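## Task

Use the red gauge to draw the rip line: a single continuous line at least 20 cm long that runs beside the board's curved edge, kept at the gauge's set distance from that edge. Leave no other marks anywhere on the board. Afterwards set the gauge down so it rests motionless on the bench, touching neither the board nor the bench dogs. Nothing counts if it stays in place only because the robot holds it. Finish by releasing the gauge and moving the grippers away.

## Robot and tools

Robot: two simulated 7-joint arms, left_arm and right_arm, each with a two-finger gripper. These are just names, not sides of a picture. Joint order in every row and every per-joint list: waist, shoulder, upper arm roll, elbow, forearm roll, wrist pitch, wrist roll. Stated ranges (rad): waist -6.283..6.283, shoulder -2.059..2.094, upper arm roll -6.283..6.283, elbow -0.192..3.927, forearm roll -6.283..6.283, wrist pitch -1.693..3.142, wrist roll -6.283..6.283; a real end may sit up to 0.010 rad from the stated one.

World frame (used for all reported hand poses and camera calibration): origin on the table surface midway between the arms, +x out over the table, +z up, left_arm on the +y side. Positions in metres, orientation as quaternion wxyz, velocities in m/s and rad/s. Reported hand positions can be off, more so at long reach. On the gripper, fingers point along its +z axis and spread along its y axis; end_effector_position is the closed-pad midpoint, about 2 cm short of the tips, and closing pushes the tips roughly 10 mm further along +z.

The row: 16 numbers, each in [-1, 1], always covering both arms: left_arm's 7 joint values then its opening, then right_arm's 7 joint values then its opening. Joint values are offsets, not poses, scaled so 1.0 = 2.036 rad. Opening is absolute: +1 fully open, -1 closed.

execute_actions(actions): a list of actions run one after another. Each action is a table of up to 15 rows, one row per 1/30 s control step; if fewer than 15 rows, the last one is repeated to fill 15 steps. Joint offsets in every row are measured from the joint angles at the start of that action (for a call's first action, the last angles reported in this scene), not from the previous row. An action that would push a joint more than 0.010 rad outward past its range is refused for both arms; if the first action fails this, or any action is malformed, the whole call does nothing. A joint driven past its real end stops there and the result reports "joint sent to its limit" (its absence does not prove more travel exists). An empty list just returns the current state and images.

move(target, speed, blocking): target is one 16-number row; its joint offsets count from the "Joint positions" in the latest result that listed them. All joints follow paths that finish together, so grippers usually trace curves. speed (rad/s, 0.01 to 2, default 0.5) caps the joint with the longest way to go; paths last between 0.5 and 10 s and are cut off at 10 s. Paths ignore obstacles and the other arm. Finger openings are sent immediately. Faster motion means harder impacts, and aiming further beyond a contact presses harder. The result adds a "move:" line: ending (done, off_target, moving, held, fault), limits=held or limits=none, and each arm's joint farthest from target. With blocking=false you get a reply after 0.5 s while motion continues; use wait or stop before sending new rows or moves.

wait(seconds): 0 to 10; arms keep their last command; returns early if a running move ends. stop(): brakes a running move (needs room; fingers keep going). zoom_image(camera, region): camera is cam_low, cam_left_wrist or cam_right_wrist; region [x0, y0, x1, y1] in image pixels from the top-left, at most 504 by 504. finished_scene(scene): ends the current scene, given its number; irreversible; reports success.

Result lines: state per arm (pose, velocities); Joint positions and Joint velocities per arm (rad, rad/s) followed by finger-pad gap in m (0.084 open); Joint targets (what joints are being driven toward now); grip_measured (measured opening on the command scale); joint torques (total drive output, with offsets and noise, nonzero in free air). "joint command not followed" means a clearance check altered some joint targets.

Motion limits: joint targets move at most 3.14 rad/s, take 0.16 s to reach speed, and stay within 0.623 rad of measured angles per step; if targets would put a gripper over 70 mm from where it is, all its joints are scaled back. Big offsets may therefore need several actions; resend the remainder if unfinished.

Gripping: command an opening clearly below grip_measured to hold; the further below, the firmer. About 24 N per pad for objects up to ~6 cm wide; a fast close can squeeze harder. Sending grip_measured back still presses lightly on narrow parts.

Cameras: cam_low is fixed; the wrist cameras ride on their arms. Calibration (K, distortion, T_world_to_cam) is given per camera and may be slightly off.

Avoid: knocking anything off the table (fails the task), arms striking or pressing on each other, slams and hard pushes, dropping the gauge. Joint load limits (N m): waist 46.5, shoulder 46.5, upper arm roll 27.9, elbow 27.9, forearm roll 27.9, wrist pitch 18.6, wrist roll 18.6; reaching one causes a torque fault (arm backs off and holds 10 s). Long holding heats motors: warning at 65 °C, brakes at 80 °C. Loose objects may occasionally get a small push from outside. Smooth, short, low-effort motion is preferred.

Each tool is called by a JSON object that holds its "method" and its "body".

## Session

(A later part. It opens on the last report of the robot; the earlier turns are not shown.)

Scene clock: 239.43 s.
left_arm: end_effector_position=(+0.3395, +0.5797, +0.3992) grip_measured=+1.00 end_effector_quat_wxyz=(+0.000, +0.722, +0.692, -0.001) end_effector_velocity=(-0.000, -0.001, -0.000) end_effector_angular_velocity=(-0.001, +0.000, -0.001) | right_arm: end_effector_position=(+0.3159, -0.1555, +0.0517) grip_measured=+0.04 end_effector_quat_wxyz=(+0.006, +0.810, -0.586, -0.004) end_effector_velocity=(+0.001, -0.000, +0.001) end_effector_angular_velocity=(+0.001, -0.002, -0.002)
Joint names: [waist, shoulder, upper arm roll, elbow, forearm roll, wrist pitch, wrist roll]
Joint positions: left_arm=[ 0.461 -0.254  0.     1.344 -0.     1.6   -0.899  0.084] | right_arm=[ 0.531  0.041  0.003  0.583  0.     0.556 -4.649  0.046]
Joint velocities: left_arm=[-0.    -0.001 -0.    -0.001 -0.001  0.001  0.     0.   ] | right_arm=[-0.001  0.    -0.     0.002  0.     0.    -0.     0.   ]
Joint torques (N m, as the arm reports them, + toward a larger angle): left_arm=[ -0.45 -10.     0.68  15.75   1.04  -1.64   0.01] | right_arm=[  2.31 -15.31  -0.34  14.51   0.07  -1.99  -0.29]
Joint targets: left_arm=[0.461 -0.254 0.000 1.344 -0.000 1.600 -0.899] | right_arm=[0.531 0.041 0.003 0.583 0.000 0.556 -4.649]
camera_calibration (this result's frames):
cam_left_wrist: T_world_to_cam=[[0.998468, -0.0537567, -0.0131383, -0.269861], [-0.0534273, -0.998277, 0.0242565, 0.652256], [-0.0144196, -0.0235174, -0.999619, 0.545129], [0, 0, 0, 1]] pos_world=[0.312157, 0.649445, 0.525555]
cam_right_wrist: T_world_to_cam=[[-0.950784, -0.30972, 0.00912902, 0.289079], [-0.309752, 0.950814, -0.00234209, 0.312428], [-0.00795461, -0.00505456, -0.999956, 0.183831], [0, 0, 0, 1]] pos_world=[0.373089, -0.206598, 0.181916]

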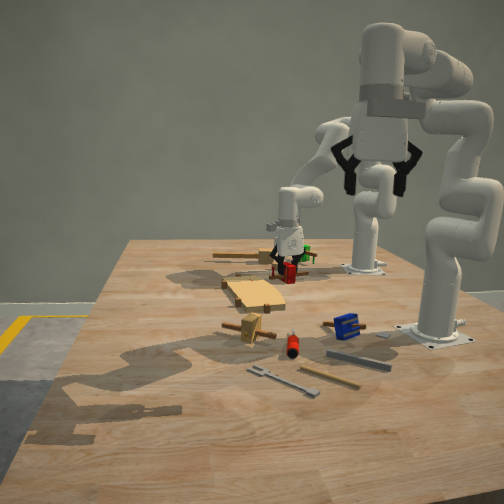

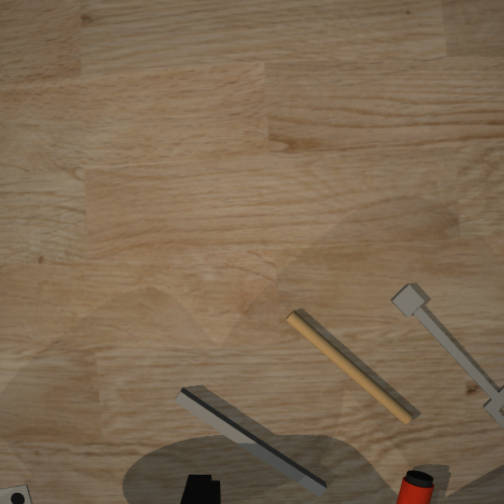

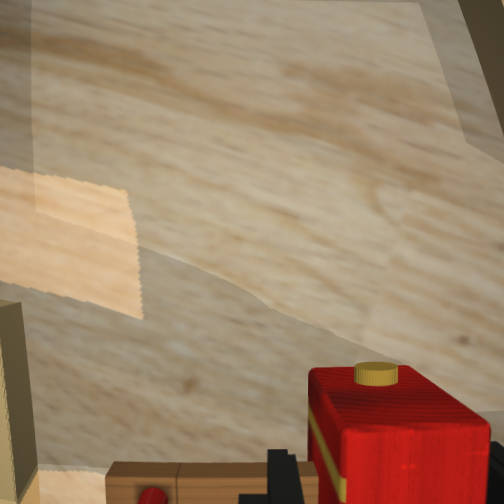

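{"method": "move", "body": {"target": [0,0,0,0,0,0,0,1,-0.0034,0.0008,-0.0015,-0.0056,0,-0.0133,-0.005,0.05], "speed": 0.05}}

{"method": "execute_actions", "body": {"actions": [[[0,0,0,0,0,0,0,1,0,0,0,0,0,0,0,-0.2]],[[0,0,0,0,0,0,0,1,0,0,0,0,0,0,0,-1]]]}}

{"method": "move", "body": {"target": [0,0,0,0,0,0,0,1,0,-0.0356,0,0.0159,0,0.0516,0,-1], "speed": 0.15}}

Scene clock: 250.43 s.
left_arm: end_effector_position=(+0.3395, +0.5797, +0.3992) grip_measured=+1.00 end_effector_quat_wxyz=(+0.000, +0.722, +0.692, -0.001) end_effector_velocity=(+0.001, -0.001, -0.000) end_effector_angular_velocity=(+0.002, +0.002, -0.004) | right_arm: end_effector_position=(+0.3183, -0.1583, +0.0501) grip_measured=+0.04 end_effector_quat_wxyz=(-0.001, +0.811, -0.586, +0.000) end_effector_velocity=(-0.000, -0.000, -0.001) end_effector_angular_velocity=(+0.000, +0.001, +0.000)
Joint names: [waist, shoulder, upper arm roll, elbow, forearm roll, wrist pitch, wrist roll]
Joint positions: left_arm=[ 0.461 -0.254  0.     1.344 -0.     1.6   -0.899  0.084] | right_arm=[ 0.525  0.042  0.     0.572  0.     0.529 -4.66   0.046]
Joint velocities: left_arm=[-0.001  0.001 -0.003  0.     0.001 -0.    -0.    -0.   ] | right_arm=[ 0.001  0.001 -0.001 -0.001  0.001 -0.001 -0.001  0.   ]
Joint torques (N m, as the arm reports them, + toward a larger angle): left_arm=[ -0.18 -10.38   0.54  15.29   1.07  -1.64  -0.13] | right_arm=[  1.07 -11.97  -1.99  12.61  -0.22  -2.12  -0.11]
Joint targets: left_arm=[0.461 -0.254 0.000 1.344 -0.000 1.600 -0.899] | right_arm=[0.524 0.043 -0.001 0.572 0.000 0.529 -4.660]
move: done; limits=none; left_arm: farthest joint: the waist, 0.000 radians from its target (0.000 radians at the start); right_arm: farthest joint: the shoulder, 0.001 radians from its target (0.002 radians at the start)
camera_calibration (this result's frames):
cam_left_wrist: T_world_to_cam=[[0.998468, -0.0537568, -0.0131383, -0.269861], [-0.0534274, -0.998277, 0.0242566, 0.652256], [-0.0144196, -0.0235175, -0.999619, 0.545129], [0, 0, 0, 1]] pos_world=[0.312157, 0.649445, 0.525555]
cam_right_wrist: T_world_to_cam=[[-0.950471, -0.310748, -0.00640352, 0.291053], [-0.310746, 0.950492, -0.00136722, 0.315988], [0.00651136, 0.000690366, -0.999979, 0.178538], [0, 0, 0, 1]] pos_world=[0.373667, -0.210023, 0.18083]

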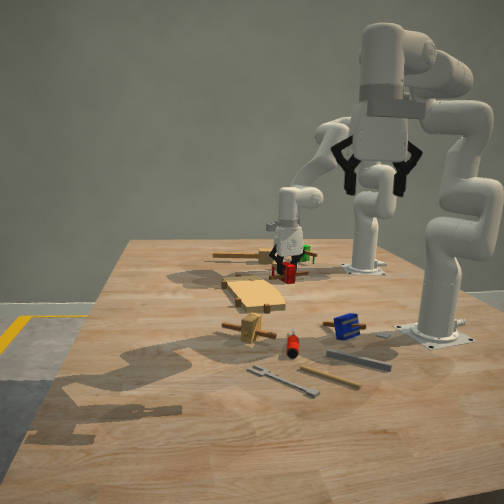

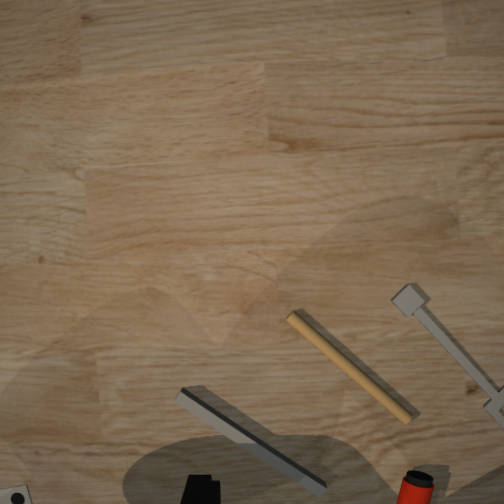

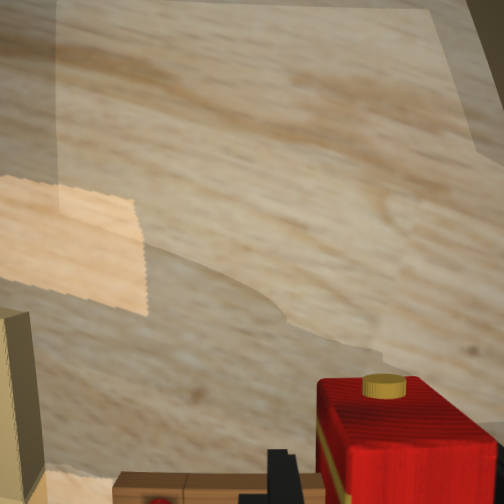

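Scene clock: 251.43 s.
left_arm: end_effector_position=(+0.3395, +0.5797, +0.3992) grip_measured=+1.00 end_effector_quat_wxyz=(+0.000, +0.722, +0.692, -0.001) end_effector_velocity=(+0.000, +0.000, +0.000) end_effector_angular_velocity=(+0.002, +0.001, -0.001) | right_arm: end_effector_position=(+0.3192, -0.1582, +0.0510) grip_measured=-0.28 end_effector_quat_wxyz=(-0.002, +0.810, -0.586, +0.001) end_effector_velocity=(+0.001, +0.000, +0.001) end_effector_angular_velocity=(+0.001, -0.002, -0.001)
Joint names: [waist, shoulder, upper arm roll, elbow, forearm roll, wrist pitch, wrist roll]
Joint positions: left_arm=[ 0.461 -0.254  0.     1.344 -0.     1.6   -0.899  0.084] | right_arm=[ 0.524  0.04  -0.     0.574  0.     0.529 -4.66   0.032]
Joint velocities: left_arm=[-0.    -0.    -0.001  0.     0.002 -0.     0.    -0.   ] | right_arm=[-0.    -0.    -0.     0.001  0.    -0.     0.     0.   ]
Joint torques (N m, as the arm reports them, + toward a larger angle): left_arm=[ -0.08 -10.43   0.72  15.7    0.97  -1.59  -0.08] | right_arm=[ 2.52 -6.86 -0.43  9.73  0.28 -2.48 -0.2 ]
Joint targets: left_arm=[0.461 -0.254 0.000 1.344 -0.000 1.600 -0.899] | right_arm=[0.524 0.040 -0.000 0.573 0.000 0.529 -4.660]
camera_calibration (this result's frames):
cam_left_wrist: T_world_to_cam=[[0.998468, -0.0537568, -0.0131384, -0.269861], [-0.0534274, -0.998277, 0.0242568, 0.652256], [-0.0144198, -0.0235176, -0.999619, 0.545129], [0, 0, 0, 1]] pos_world=[0.312157, 0.649445, 0.525555]
cam_right_wrist: T_world_to_cam=[[-0.950636, -0.310182, -0.00885259, 0.292181], [-0.310183, 0.950676, -0.00128009, 0.316042], [0.00881301, 0.00152903, -0.99996, 0.178841], [0, 0, 0, 1]] pos_world=[0.374213, -0.210098, 0.181825]

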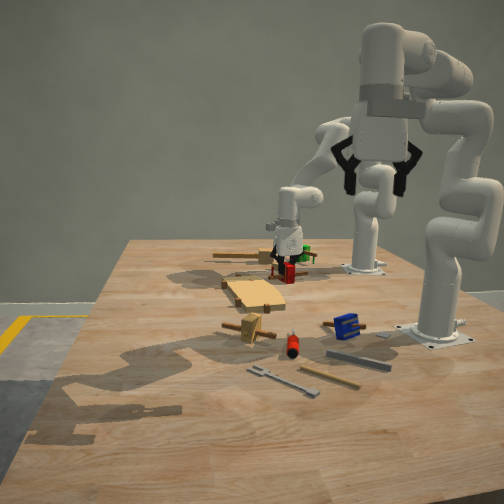

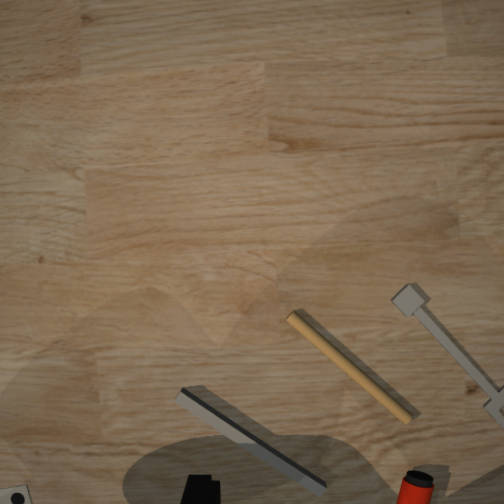

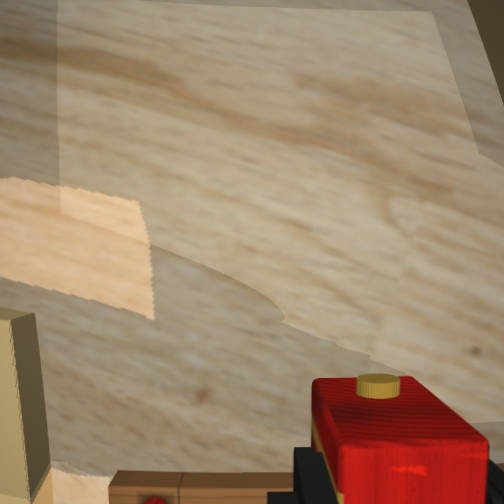

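Scene clock: 252.53 s.
left_arm: end_effector_position=(+0.3395, +0.5797, +0.3992) grip_measured=+1.00 end_effector_quat_wxyz=(+0.000, +0.722, +0.692, -0.001) end_effector_velocity=(+0.000, -0.000, -0.000) end_effector_angular_velocity=(-0.000, +0.000, -0.000) | right_arm: end_effector_position=(+0.3229, -0.1567, +0.0813) grip_measured=-0.28 end_effector_quat_wxyz=(-0.002, +0.810, -0.586, +0.001) end_effector_velocity=(+0.001, +0.000, +0.001) end_effector_angular_velocity=(+0.001, -0.003, -0.002)
Joint names: [waist, shoulder, upper arm roll, elbow, forearm roll, wrist pitch, wrist roll]
Joint positions: left_arm=[ 0.461 -0.254  0.     1.344 -0.     1.6   -0.899  0.084] | right_arm=[ 0.524 -0.032 -0.     0.606  0.     0.634 -4.66   0.032]
Joint velocities: left_arm=[-0.001  0.     0.001 -0.     0.    -0.    -0.     0.   ] | right_arm=[-0.001 -0.002 -0.     0.003  0.     0.001  0.    -0.   ]
Joint torques (N m, as the arm reports them, + toward a larger angle): left_arm=[ -0.16 -10.47   0.69  15.64   1.02  -1.53  -0.1 ] | right_arm=[  2.52 -15.11  -0.22  15.77   0.16  -2.03  -0.2 ]
Joint targets: left_arm=[0.461 -0.254 0.000 1.344 -0.000 1.600 -0.899] | right_arm=[0.524 -0.032 -0.000 0.606 0.000 0.634 -4.660]
move: done; limits=none; left_arm: farthest joint: the waist, 0.000 radians from its target (0.000 radians at the start); right_arm: farthest joint: the elbow, 0.001 radians from its target (0.033 radians at the start)
camera_calibration (this result's frames):
cam_left_wrist: T_world_to_cam=[[0.998468, -0.0537569, -0.0131386, -0.269861], [-0.0534274, -0.998277, 0.0242567, 0.652256], [-0.01442, -0.0235176, -0.999619, 0.545129], [0, 0, 0, 1]] pos_world=[0.312157, 0.649445, 0.525555]
cam_right_wrist: T_world_to_cam=[[-0.950637, -0.310198, -0.00820551, 0.296388], [-0.310198, 0.950671, -0.00128815, 0.315849], [0.00820032, 0.00132077, -0.999966, 0.209267], [0, 0, 0, 1]] pos_world=[0.378017, -0.208606, 0.212098]

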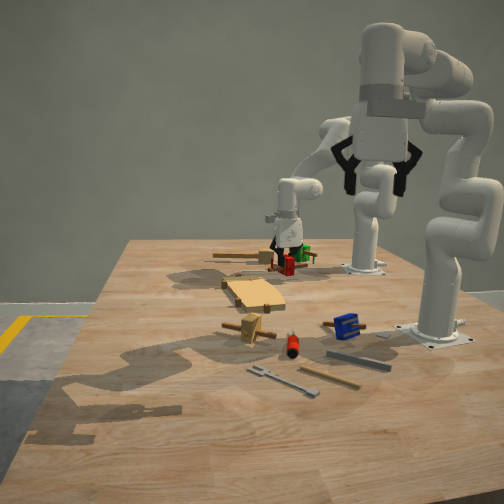

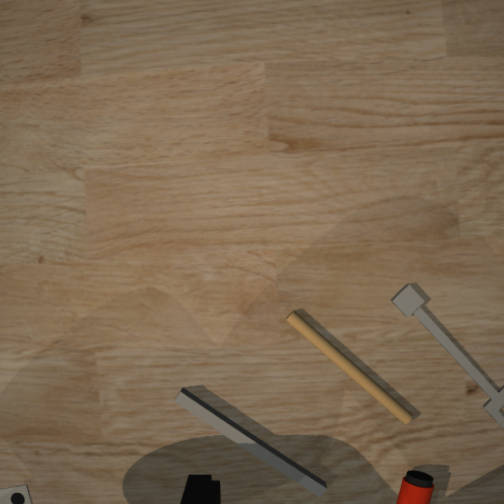

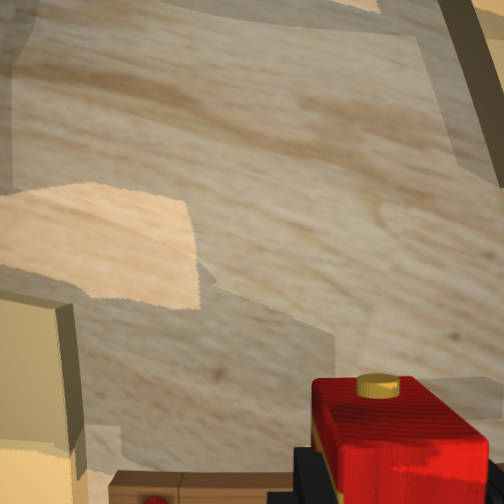

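{"method": "move", "body": {"target": [0,0,0,0,0,0,0,1,0.1778,0.2269,0,0.2915,0,0.0666,0.3502,-1], "speed": 0.35}}

{"method": "zoom_image", "body": {"camera": "cam_right_wrist", "region": [240,330,360,450]}}

Scene clock: 265.73 s.
left_arm: end_effector_position=(+0.3395, +0.5797, +0.3992) grip_measured=+1.00 end_effector_quat_wxyz=(+0.000, +0.722, +0.692, -0.001) end_effector_velocity=(+0.000, +0.000, -0.000) end_effector_angular_velocity=(-0.001, -0.000, -0.000) | right_arm: end_effector_position=(+0.3642, +0.0639, +0.0680) grip_measured=-0.28 end_effector_quat_wxyz=(+0.000, +0.696, -0.718, +0.000) end_effector_velocity=(-0.004, +0.005, -0.000) end_effector_angular_velocity=(+0.003, +0.001, +0.009)
Joint names: [waist, shoulder, upper arm roll, elbow, forearm roll, wrist pitch, wrist roll]
Joint positions: left_arm=[ 0.461 -0.254  0.     1.344 -0.     1.6   -0.899  0.084] | right_arm=[ 0.886  0.429 -0.001  1.199  0.     0.77  -3.947  0.032]
Joint velocities: left_arm=[-0.     0.001  0.001  0.    -0.001 -0.     0.001 -0.   ] | right_arm=[ 0.006  0.002  0.005  0.002  0.    -0.001  0.002 -0.   ]
Joint torques (N m, as the arm reports them, + toward a larger angle): left_arm=[ -0.23 -10.35   0.63  15.82   1.    -1.72  -0.34] | right_arm=[  2.54 -24.29  -0.57  16.86   0.15  -2.03  -0.14]
Joint targets: left_arm=[0.461 -0.254 0.000 1.344 -0.000 1.600 -0.899] | right_arm=[0.886 0.430 -0.000 1.199 0.000 0.770 -3.947]
move: done; limits=none; left_arm: farthest joint: the waist, 0.000 radians from its target (0.000 radians at the start); right_arm: farthest joint: the shoulder, 0.001 radians from its target (0.462 radians at the start)
camera_calibration (this result's frames):
cam_left_wrist: T_world_to_cam=[[0.998468, -0.0537571, -0.0131387, -0.269861], [-0.0534277, -0.998277, 0.0242565, 0.652256], [-0.01442, -0.0235174, -0.999619, 0.545129], [0, 0, 0, 1]] pos_world=[0.312157, 0.649445, 0.525555]
cam_right_wrist: T_world_to_cam=[[-0.999336, 0.0361587, -0.00451094, 0.39928], [0.0361678, 0.999344, -0.00195579, -0.010368], [0.00443726, -0.00211764, -0.999988, 0.196858], [0, 0, 0, 1]] pos_world=[0.398516, -0.0036594, 0.198637]

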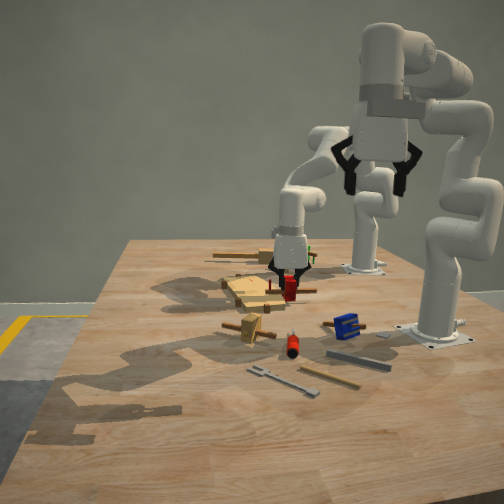

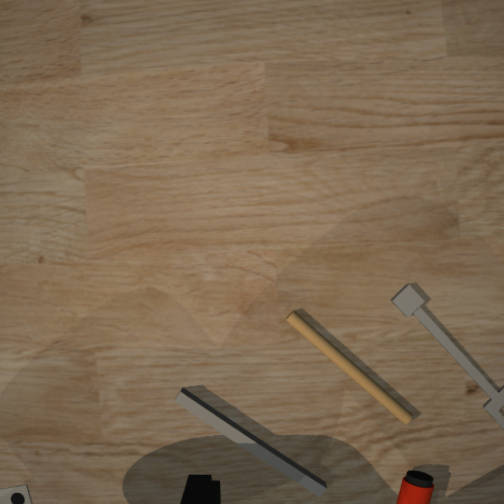

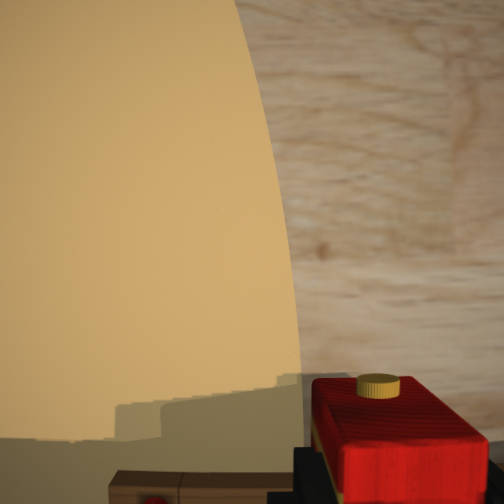

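Region (240, 330, 360, 450) of cam_right_wrist's 504x504 image, scaled by 4.200, with more detail than that image has.

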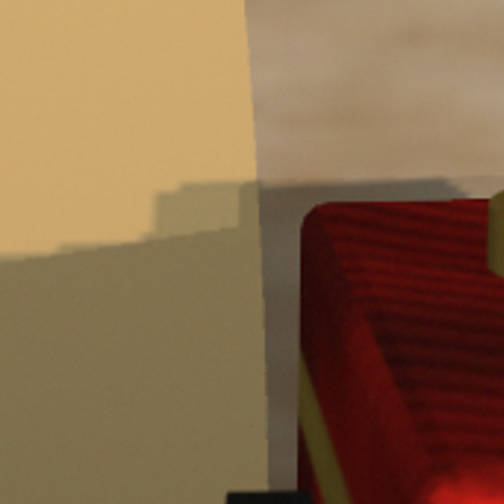

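{"method": "move", "body": {"target": [0,0,0,0,0,0,0,1,-0.07,-0.1056,0,-0.1586,0,-0.053,-0.17,-1], "speed": 0.35}}

{"method": "move", "body": {"target": [0,0,0,0,0,0,0,1,-0.1029,0,0,0,0,0,-0.179,-1], "speed": 0.35}}

{"method": "zoom_image", "body": {"camera": "cam_right_wrist", "region": [240,330,360,450]}}

Scene clock: 276.07 s.
left_arm: end_effector_position=(+0.3395, +0.5797, +0.3992) grip_measured=+1.00 end_effector_quat_wxyz=(+0.000, +0.722, +0.692, -0.001) end_effector_velocity=(-0.000, -0.000, +0.000) end_effector_angular_velocity=(-0.000, +0.000, -0.001) | right_arm: end_effector_position=(+0.3462, -0.0401, +0.0680) grip_measured=-0.28 end_effector_quat_wxyz=(+0.000, +0.765, -0.644, -0.000) end_effector_velocity=(-0.001, -0.002, -0.001) end_effector_angular_velocity=(-0.002, +0.002, -0.001)
Joint names: [waist, shoulder, upper arm roll, elbow, forearm roll, wrist pitch, wrist roll]
Joint positions: left_arm=[ 0.461 -0.254  0.     1.344 -0.     1.6   -0.899  0.084] | right_arm=[ 0.744  0.215 -0.     0.876  0.     0.662 -4.293  0.032]
Joint velocities: left_arm=[-0.    -0.001  0.001 -0.    -0.     0.001  0.001  0.   ] | right_arm=[-0.    -0.001 -0.002 -0.004  0.    -0.001 -0.001  0.   ]
Joint torques (N m, as the arm reports them, + toward a larger angle): left_arm=[  0.1  -10.29   0.86  15.67   0.93  -1.69  -0.13] | right_arm=[  2.46 -19.8   -0.38  16.06   0.08  -2.03  -0.19]
Joint targets: left_arm=[0.461 -0.254 0.000 1.344 -0.000 1.600 -0.899] | right_arm=[0.743 0.214 -0.001 0.876 0.000 0.662 -4.293]
move: done; limits=none; left_arm: farthest joint: the waist, 0.000 radians from its target (0.000 radians at the start); right_arm: farthest joint: the shoulder, 0.001 radians from its target (0.216 radians at the start)
camera_calibration (this result's frames):
cam_left_wrist: T_world_to_cam=[[0.998468, -0.0537571, -0.0131386, -0.269861], [-0.0534276, -0.998277, 0.0242564, 0.652256], [-0.0144199, -0.0235172, -0.999619, 0.545129], [0, 0, 0, 1]] pos_world=[0.312157, 0.649445, 0.525555]
cam_right_wrist: T_world_to_cam=[[-0.985959, -0.166927, -0.00439405, 0.372268], [-0.166921, 0.985969, -0.00169205, 0.163974], [0.00461485, -0.000934831, -0.999989, 0.196741], [0, 0, 0, 1]] pos_world=[0.393504, -0.0993482, 0.198652]

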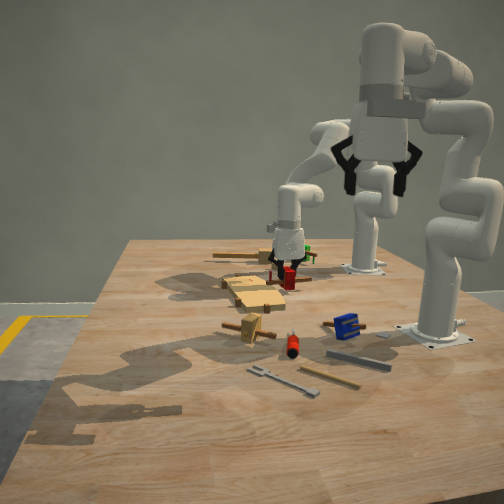

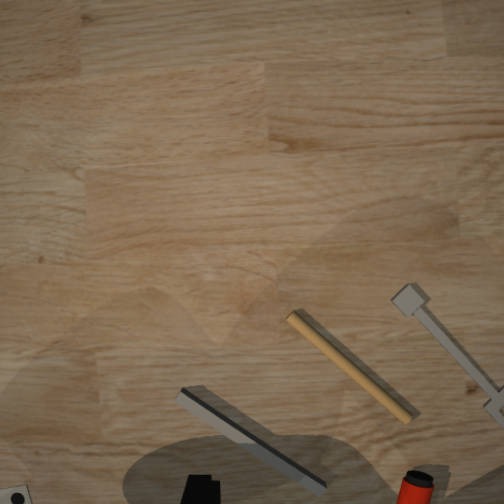

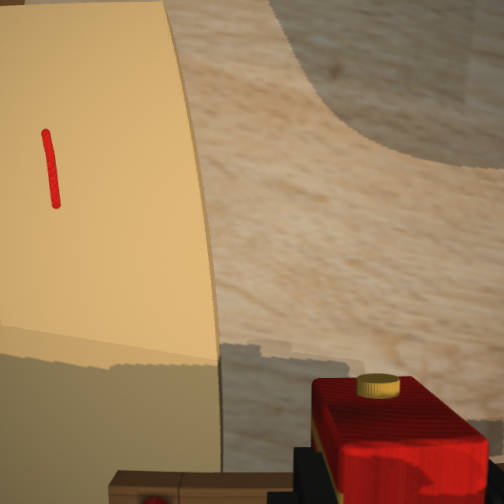

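Scene clock: 277.60 s.
left_arm: end_effector_position=(+0.3395, +0.5797, +0.3992) grip_measured=+1.00 end_effector_quat_wxyz=(+0.000, +0.722, +0.692, -0.001) end_effector_velocity=(-0.000, +0.000, +0.000) end_effector_angular_velocity=(-0.000, +0.001, +0.000) | right_arm: end_effector_position=(+0.3911, -0.1250, +0.0680) grip_measured=-0.28 end_effector_quat_wxyz=(+0.000, +0.813, -0.583, -0.000) end_effector_velocity=(+0.002, -0.003, +0.001) end_effector_angular_velocity=(+0.000, -0.003, -0.005)
Joint names: [waist, shoulder, upper arm roll, elbow, forearm roll, wrist pitch, wrist roll]
Joint positions: left_arm=[ 0.461 -0.254  0.     1.344 -0.     1.6   -0.899  0.084] | right_arm=[ 0.534  0.215 -0.     0.876  0.     0.662 -4.657  0.032]
Joint velocities: left_arm=[ 0.001 -0.    -0.     0.     0.     0.001  0.     0.   ] | right_arm=[-0.003 -0.002 -0.003 -0.     0.    -0.001 -0.002  0.   ]
Joint torques (N m, as the arm reports them, + toward a larger angle): left_arm=[  0.14 -10.12   0.73  15.57   1.04  -1.67  -0.09] | right_arm=[  2.72 -19.85  -0.37  16.02   0.1   -2.13  -0.15]
Joint targets: left_arm=[0.461 -0.254 0.000 1.344 -0.000 1.600 -0.899] | right_arm=[0.534 0.215 -0.000 0.876 0.000 0.662 -4.657]
move: done; limits=none; left_arm: farthest joint: the waist, 0.000 radians from its target (0.000 radians at the start); right_arm: farthest joint: the waist, 0.000 radians from its target (0.209 radians at the start)
camera_calibration (this result's frames):
cam_left_wrist: T_world_to_cam=[[0.998468, -0.0537572, -0.0131385, -0.269861], [-0.0534278, -0.998277, 0.0242564, 0.652256], [-0.0144198, -0.0235172, -0.999619, 0.545129], [0, 0, 0, 1]] pos_world=[0.312157, 0.649445, 0.525555]
cam_right_wrist: T_world_to_cam=[[-0.948228, -0.31756, -0.00434444, 0.368809], [-0.317556, 0.948238, -0.00155132, 0.309424], [0.0046122, -0.0000913974, -0.999989, 0.196557], [0, 0, 0, 1]] pos_world=[0.447068, -0.17627, 0.198637]

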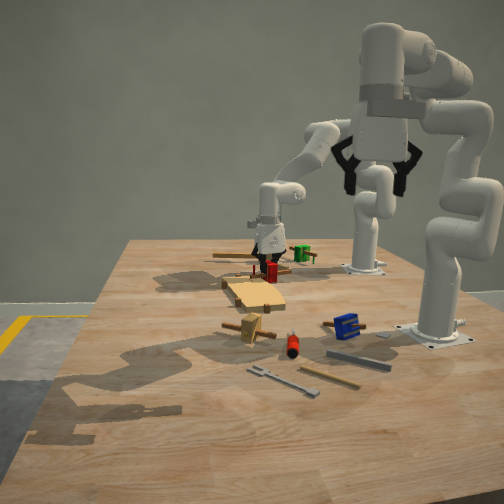

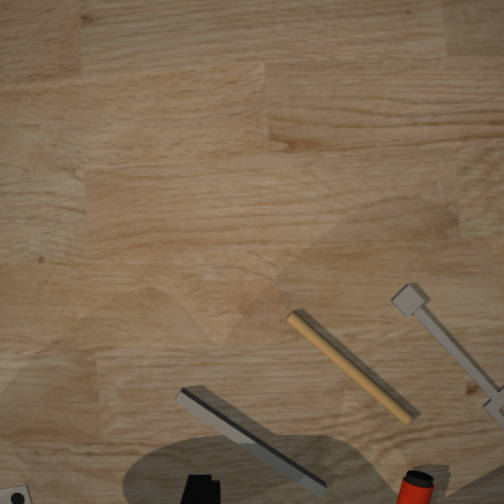

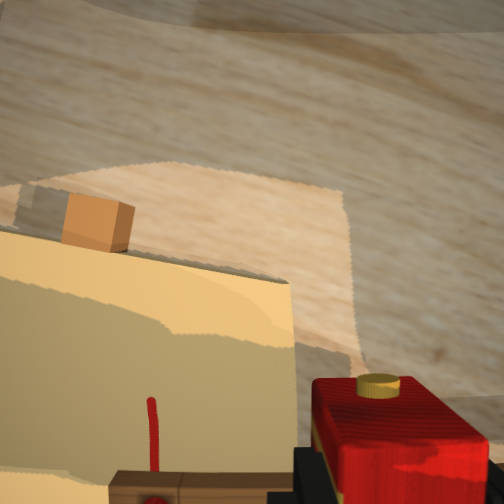

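Region (240, 330, 360, 450) of cam_right_wrist's 504x504 image, scaled by 4.200, with more detail than that image has.

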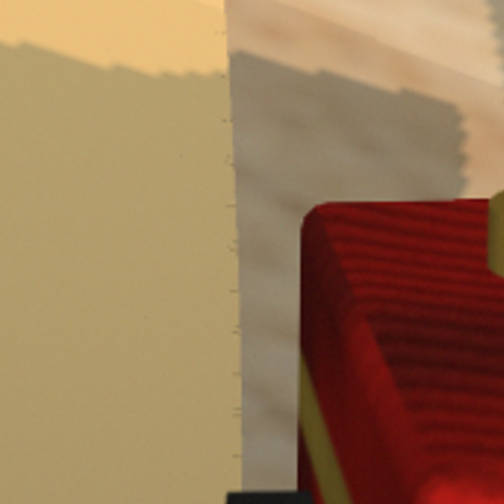

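{"method": "move", "body": {"target": [0,0,0,0,0,0,0,1,-0.0142,0.0081,0,0.0060,0,-0.0021,-0.0265,-1], "speed": 0.06}}

{"method": "move", "body": {"target": [0,0,0,0,0,0,0,1,0,0.0022,0,-0.0005,0,-0.0027,0,-1], "speed": 0.012}}

Scene clock: 286.70 s.
left_arm: end_effector_position=(+0.3395, +0.5797, +0.3992) grip_measured=+1.00 end_effector_quat_wxyz=(+0.000, +0.722, +0.692, -0.001) end_effector_velocity=(+0.000, -0.000, -0.000) end_effector_angular_velocity=(+0.000, -0.001, -0.001) | right_arm: end_effector_position=(+0.3992, -0.1361, +0.0649) grip_measured=-0.28 end_effector_quat_wxyz=(+0.000, +0.820, -0.572, -0.000) end_effector_velocity=(+0.000, +0.001, +0.000) end_effector_angular_velocity=(+0.000, -0.001, +0.003)
Joint names: [waist, shoulder, upper arm roll, elbow, forearm roll, wrist pitch, wrist roll]
Joint positions: left_arm=[ 0.461 -0.254  0.     1.344 -0.     1.6   -0.899  0.084] | right_arm=[ 0.506  0.231 -0.     0.889  0.     0.658 -4.711  0.032]
Joint velocities: left_arm=[-0.001  0.    -0.    -0.    -0.    -0.001  0.    -0.   ] | right_arm=[ 0.001 -0.001  0.    -0.    -0.    -0.001 -0.001  0.   ]
Joint torques (N m, as the arm reports them, + toward a larger angle): left_arm=[  0.49 -10.12   0.64  15.94   1.07  -1.75  -0.22] | right_arm=[  2.41 -20.19  -0.45  15.99   0.09  -2.14  -0.22]
Joint targets: left_arm=[0.461 -0.254 0.000 1.344 -0.000 1.600 -0.899] | right_arm=[0.506 0.231 -0.000 0.889 0.000 0.658 -4.711]
move: done; limits=none; left_arm: farthest joint: the waist, 0.000 radians from its target (0.000 radians at the start); right_arm: farthest joint: the waist, 0.001 radians from its target (0.029 radians at the start)
camera_calibration (this result's frames):
cam_left_wrist: T_world_to_cam=[[0.998468, -0.0537572, -0.0131385, -0.269861], [-0.0534278, -0.998277, 0.0242565, 0.652256], [-0.0144198, -0.0235173, -0.999619, 0.545129], [0, 0, 0, 1]] pos_world=[0.312157, 0.649445, 0.525555]
cam_right_wrist: T_world_to_cam=[[-0.93995, -0.341285, -0.00436984, 0.366418], [-0.341282, 0.93996, -0.00152053, 0.330872], [0.00462641, 0.0000621217, -0.999989, 0.19348], [0, 0, 0, 1]] pos_world=[0.45644, -0.185966, 0.195582]

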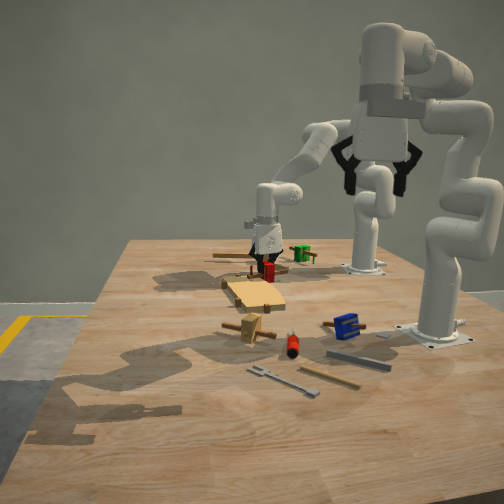

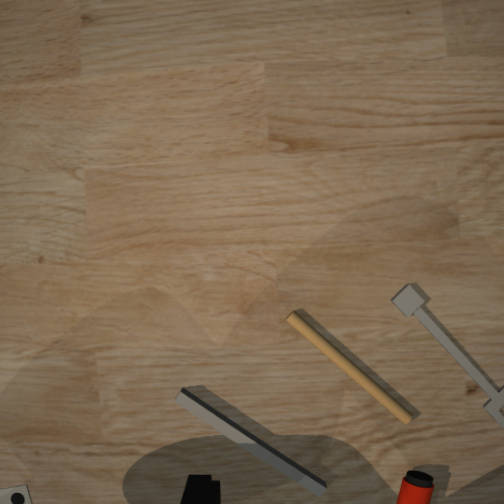

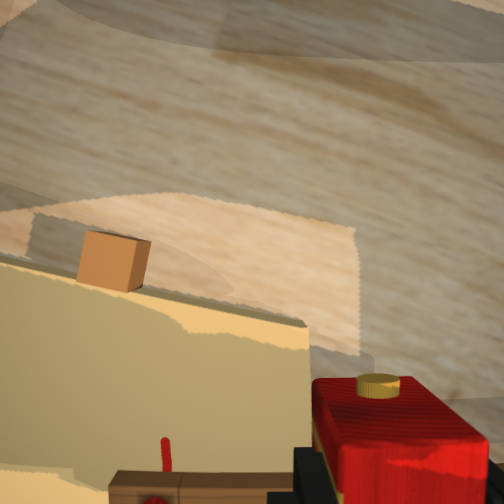

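Scene clock: 287.40 s.
left_arm: end_effector_position=(+0.3395, +0.5797, +0.3992) grip_measured=+1.00 end_effector_quat_wxyz=(+0.000, +0.722, +0.692, -0.001) end_effector_velocity=(+0.001, -0.001, -0.000) end_effector_angular_velocity=(-0.001, +0.000, -0.004) | right_arm: end_effector_position=(+0.3992, -0.1361, +0.0629) grip_measured=-0.28 end_effector_quat_wxyz=(+0.000, +0.820, -0.572, -0.000) end_effector_velocity=(+0.000, +0.001, -0.000) end_effector_angular_velocity=(-0.000, -0.001, +0.002)
Joint names: [waist, shoulder, upper arm roll, elbow, forearm roll, wrist pitch, wrist roll]
Joint positions: left_arm=[ 0.461 -0.254  0.     1.344 -0.     1.6   -0.899  0.084] | right_arm=[ 0.506  0.236 -0.     0.888  0.     0.652 -4.711  0.032]
Joint velocities: left_arm=[-0.002  0.001 -0.    -0.    -0.001  0.     0.001  0.   ] | right_arm=[ 0.001  0.001 -0.     0.    -0.    -0.001 -0.    -0.   ]
Joint torques (N m, as the arm reports them, + toward a larger angle): left_arm=[ -0.03 -10.28   0.44  15.59   1.15  -1.68  -0.05] | right_arm=[  2.49 -20.24  -0.55  15.84   0.17  -2.02  -0.22]
Joint targets: left_arm=[0.461 -0.254 0.000 1.344 -0.000 1.600 -0.899] | right_arm=[0.506 0.236 -0.000 0.888 0.000 0.652 -4.711]
move: done; limits=none; left_arm: farthest joint: the waist, 0.000 radians from its target (0.000 radians at the start); right_arm: farthest joint: the waist, 0.000 radians from its target (0.000 radians at the start)
camera_calibration (this result's frames):
cam_left_wrist: T_world_to_cam=[[0.998468, -0.0537572, -0.0131386, -0.269861], [-0.0534278, -0.998277, 0.0242565, 0.652256], [-0.0144199, -0.0235174, -0.999619, 0.545129], [0, 0, 0, 1]] pos_world=[0.312157, 0.649445, 0.525555]
cam_right_wrist: T_world_to_cam=[[-0.939949, -0.341288, -0.00433141, 0.366383], [-0.341284, 0.939959, -0.00152099, 0.330869], [0.00459044, 0.0000485898, -0.999989, 0.191494], [0, 0, 0, 1]] pos_world=[0.456422, -0.185971, 0.193582]

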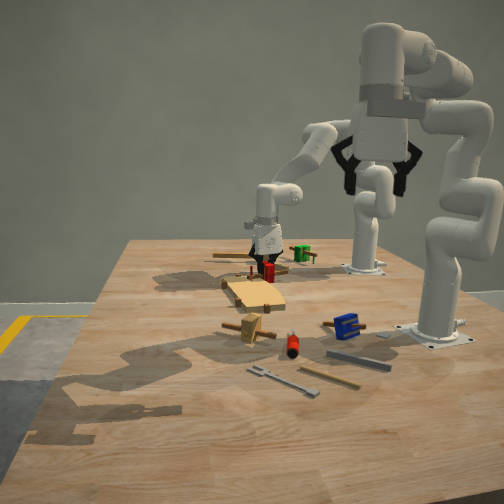

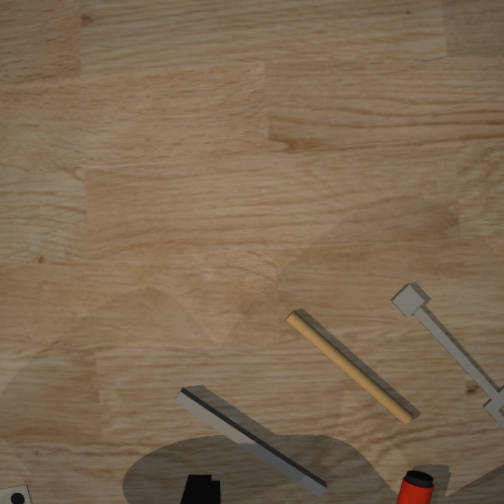

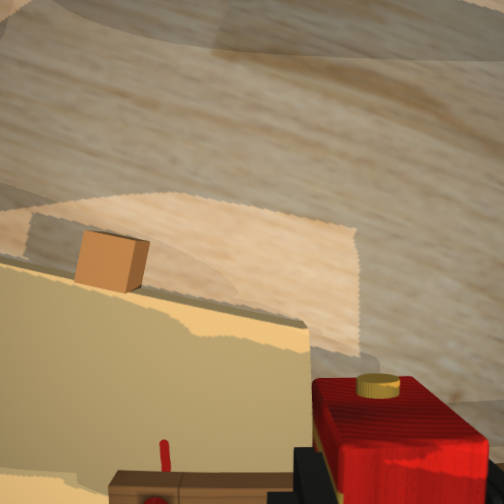

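{"method": "move", "body": {"target": [0,0,0,0,0,0,0,1,0,0.004,0,-0.0002,0,-0.0043,0,-1], "speed": 0.012}}

{"method": "move", "body": {"target": [0,0,0,0,0,0,0,1,0.0141,0.0005,0,0.00075,0,0.00025,0.0264,-1], "speed": 0.05}}

Scene clock: 293.13 s.
left_arm: end_effector_position=(+0.3395, +0.5797, +0.3992) grip_measured=+1.00 end_effector_quat_wxyz=(+0.000, +0.722, +0.692, -0.001) end_effector_velocity=(+0.000, +0.000, -0.000) end_effector_angular_velocity=(+0.001, +0.000, -0.000) | right_arm: end_effector_position=(+0.3994, -0.1361, +0.0596) grip_measured=-0.28 end_effector_quat_wxyz=(+0.000, +0.820, -0.572, -0.000) end_effector_velocity=(-0.000, +0.001, -0.001) end_effector_angular_velocity=(-0.000, +0.000, +0.002)
Joint names: [waist, shoulder, upper arm roll, elbow, forearm roll, wrist pitch, wrist roll]
Joint positions: left_arm=[ 0.461 -0.254  0.     1.344 -0.     1.6   -0.899  0.084] | right_arm=[ 0.506  0.244 -0.     0.887  0.     0.644 -4.711  0.032]
Joint velocities: left_arm=[-0.001  0.001  0.     0.     0.001 -0.    -0.     0.   ] | right_arm=[ 0.002  0.002 -0.    -0.     0.    -0.002  0.     0.   ]
Joint torques (N m, as the arm reports them, + toward a larger angle): left_arm=[ -0.01 -10.24   0.42  15.52   1.13  -1.7   -0.23] | right_arm=[  2.59 -20.2   -0.42  16.09   0.19  -2.38  -0.14]
Joint targets: left_arm=[0.461 -0.254 0.000 1.344 -0.000 1.600 -0.899] | right_arm=[0.506 0.244 -0.000 0.887 0.000 0.644 -4.711]
move: done; limits=none; left_arm: farthest joint: the waist, 0.000 radians from its target (0.000 radians at the start); right_arm: farthest joint: the shoulder, 0.001 radians from its target (0.009 radians at the start)
camera_calibration (this result's frames):
cam_left_wrist: T_world_to_cam=[[0.998468, -0.053757, -0.0131385, -0.269861], [-0.0534276, -0.998277, 0.0242565, 0.652256], [-0.0144199, -0.0235174, -0.999619, 0.545129], [0, 0, 0, 1]] pos_world=[0.312157, 0.649446, 0.525555]
cam_right_wrist: T_world_to_cam=[[-0.939951, -0.341285, -0.00419677, 0.366571], [-0.341281, 0.93996, -0.00152217, 0.330862], [0.00446429, 0.0000015194, -0.99999, 0.188235], [0, 0, 0, 1]] pos_world=[0.456635, -0.185893, 0.190275]

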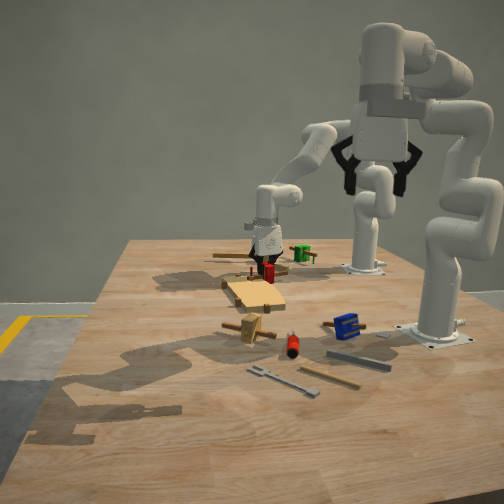

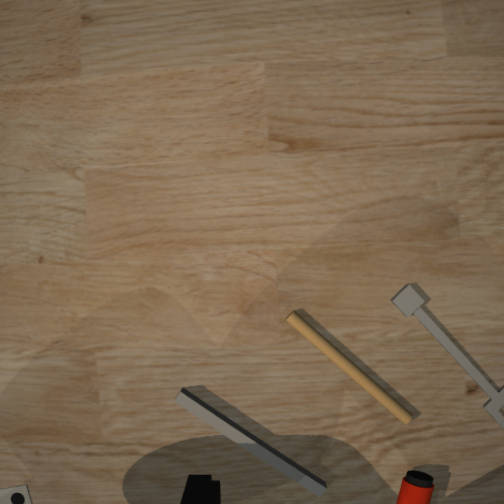

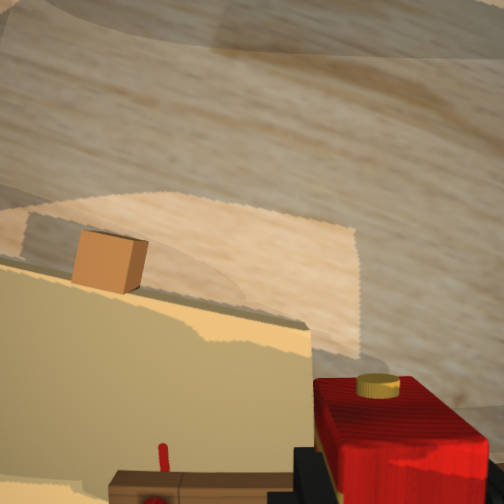

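Scene clock: 294.53 s.
left_arm: end_effector_position=(+0.3395, +0.5797, +0.3992) grip_measured=+1.00 end_effector_quat_wxyz=(+0.000, +0.722, +0.692, -0.001) end_effector_velocity=(-0.000, -0.001, +0.000) end_effector_angular_velocity=(-0.002, -0.000, -0.001) | right_arm: end_effector_position=(+0.3950, -0.1235, +0.0597) grip_measured=-0.28 end_effector_quat_wxyz=(+0.000, +0.813, -0.583, -0.000) end_effector_velocity=(-0.000, -0.000, +0.000) end_effector_angular_velocity=(-0.000, -0.000, -0.002)
Joint names: [waist, shoulder, upper arm roll, elbow, forearm roll, wrist pitch, wrist roll]
Joint positions: left_arm=[ 0.461 -0.254  0.     1.344 -0.     1.6   -0.899  0.084] | right_arm=[ 0.534  0.245 -0.     0.889  0.     0.644 -4.657  0.032]
Joint velocities: left_arm=[ 0.    -0.001 -0.    -0.    -0.002  0.001  0.001  0.   ] | right_arm=[-0.    -0.001 -0.    -0.001 -0.    -0.     0.001 -0.   ]
Joint torques (N m, as the arm reports them, + toward a larger angle): left_arm=[ -0.52 -10.14   0.52  15.57   0.76  -1.87  -0.21] | right_arm=[  2.5  -20.61  -0.41  16.18   0.18  -2.26  -0.16]
Joint targets: left_arm=[0.461 -0.254 0.000 1.344 -0.000 1.600 -0.899] | right_arm=[0.534 0.245 -0.000 0.889 0.000 0.644 -4.657]
move: done; limits=none; left_arm: farthest joint: the waist, 0.000 radians from its target (0.000 radians at the start); right_arm: farthest joint: the waist, 0.000 radians from its target (0.029 radians at the start)
camera_calibration (this result's frames):
cam_left_wrist: T_world_to_cam=[[0.998468, -0.0537571, -0.0131386, -0.269861], [-0.0534277, -0.998277, 0.0242565, 0.652256], [-0.01442, -0.0235174, -0.999619, 0.545129], [0, 0, 0, 1]] pos_world=[0.312157, 0.649446, 0.525555]
cam_right_wrist: T_world_to_cam=[[-0.948185, -0.317689, -0.00431676, 0.372916], [-0.317685, 0.948195, -0.00152399, 0.30922], [0.00457729, -0.000073652, -0.99999, 0.188245], [0, 0, 0, 1]] pos_world=[0.450967, -0.174716, 0.190324]

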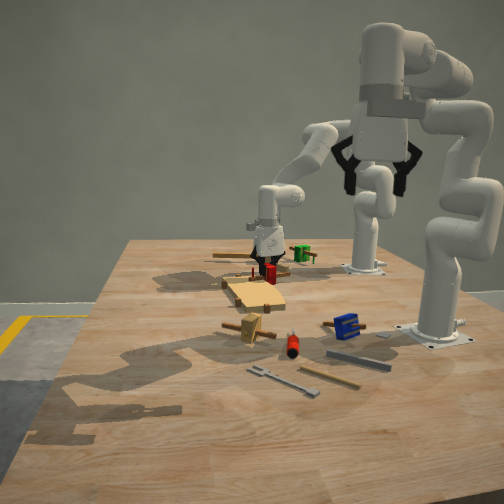

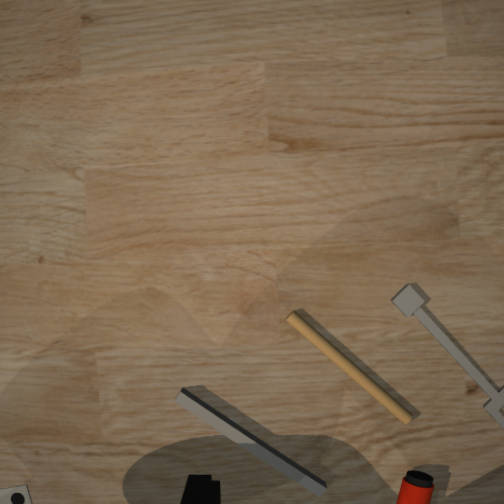

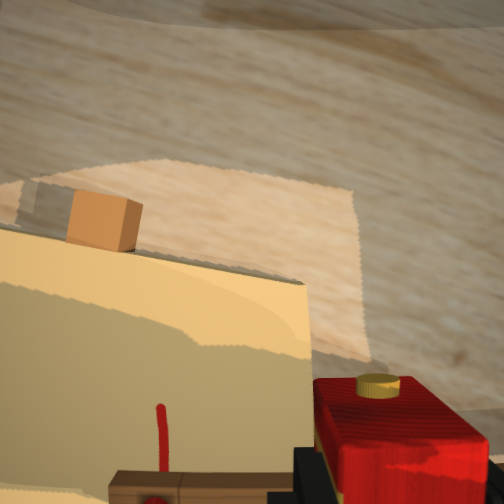

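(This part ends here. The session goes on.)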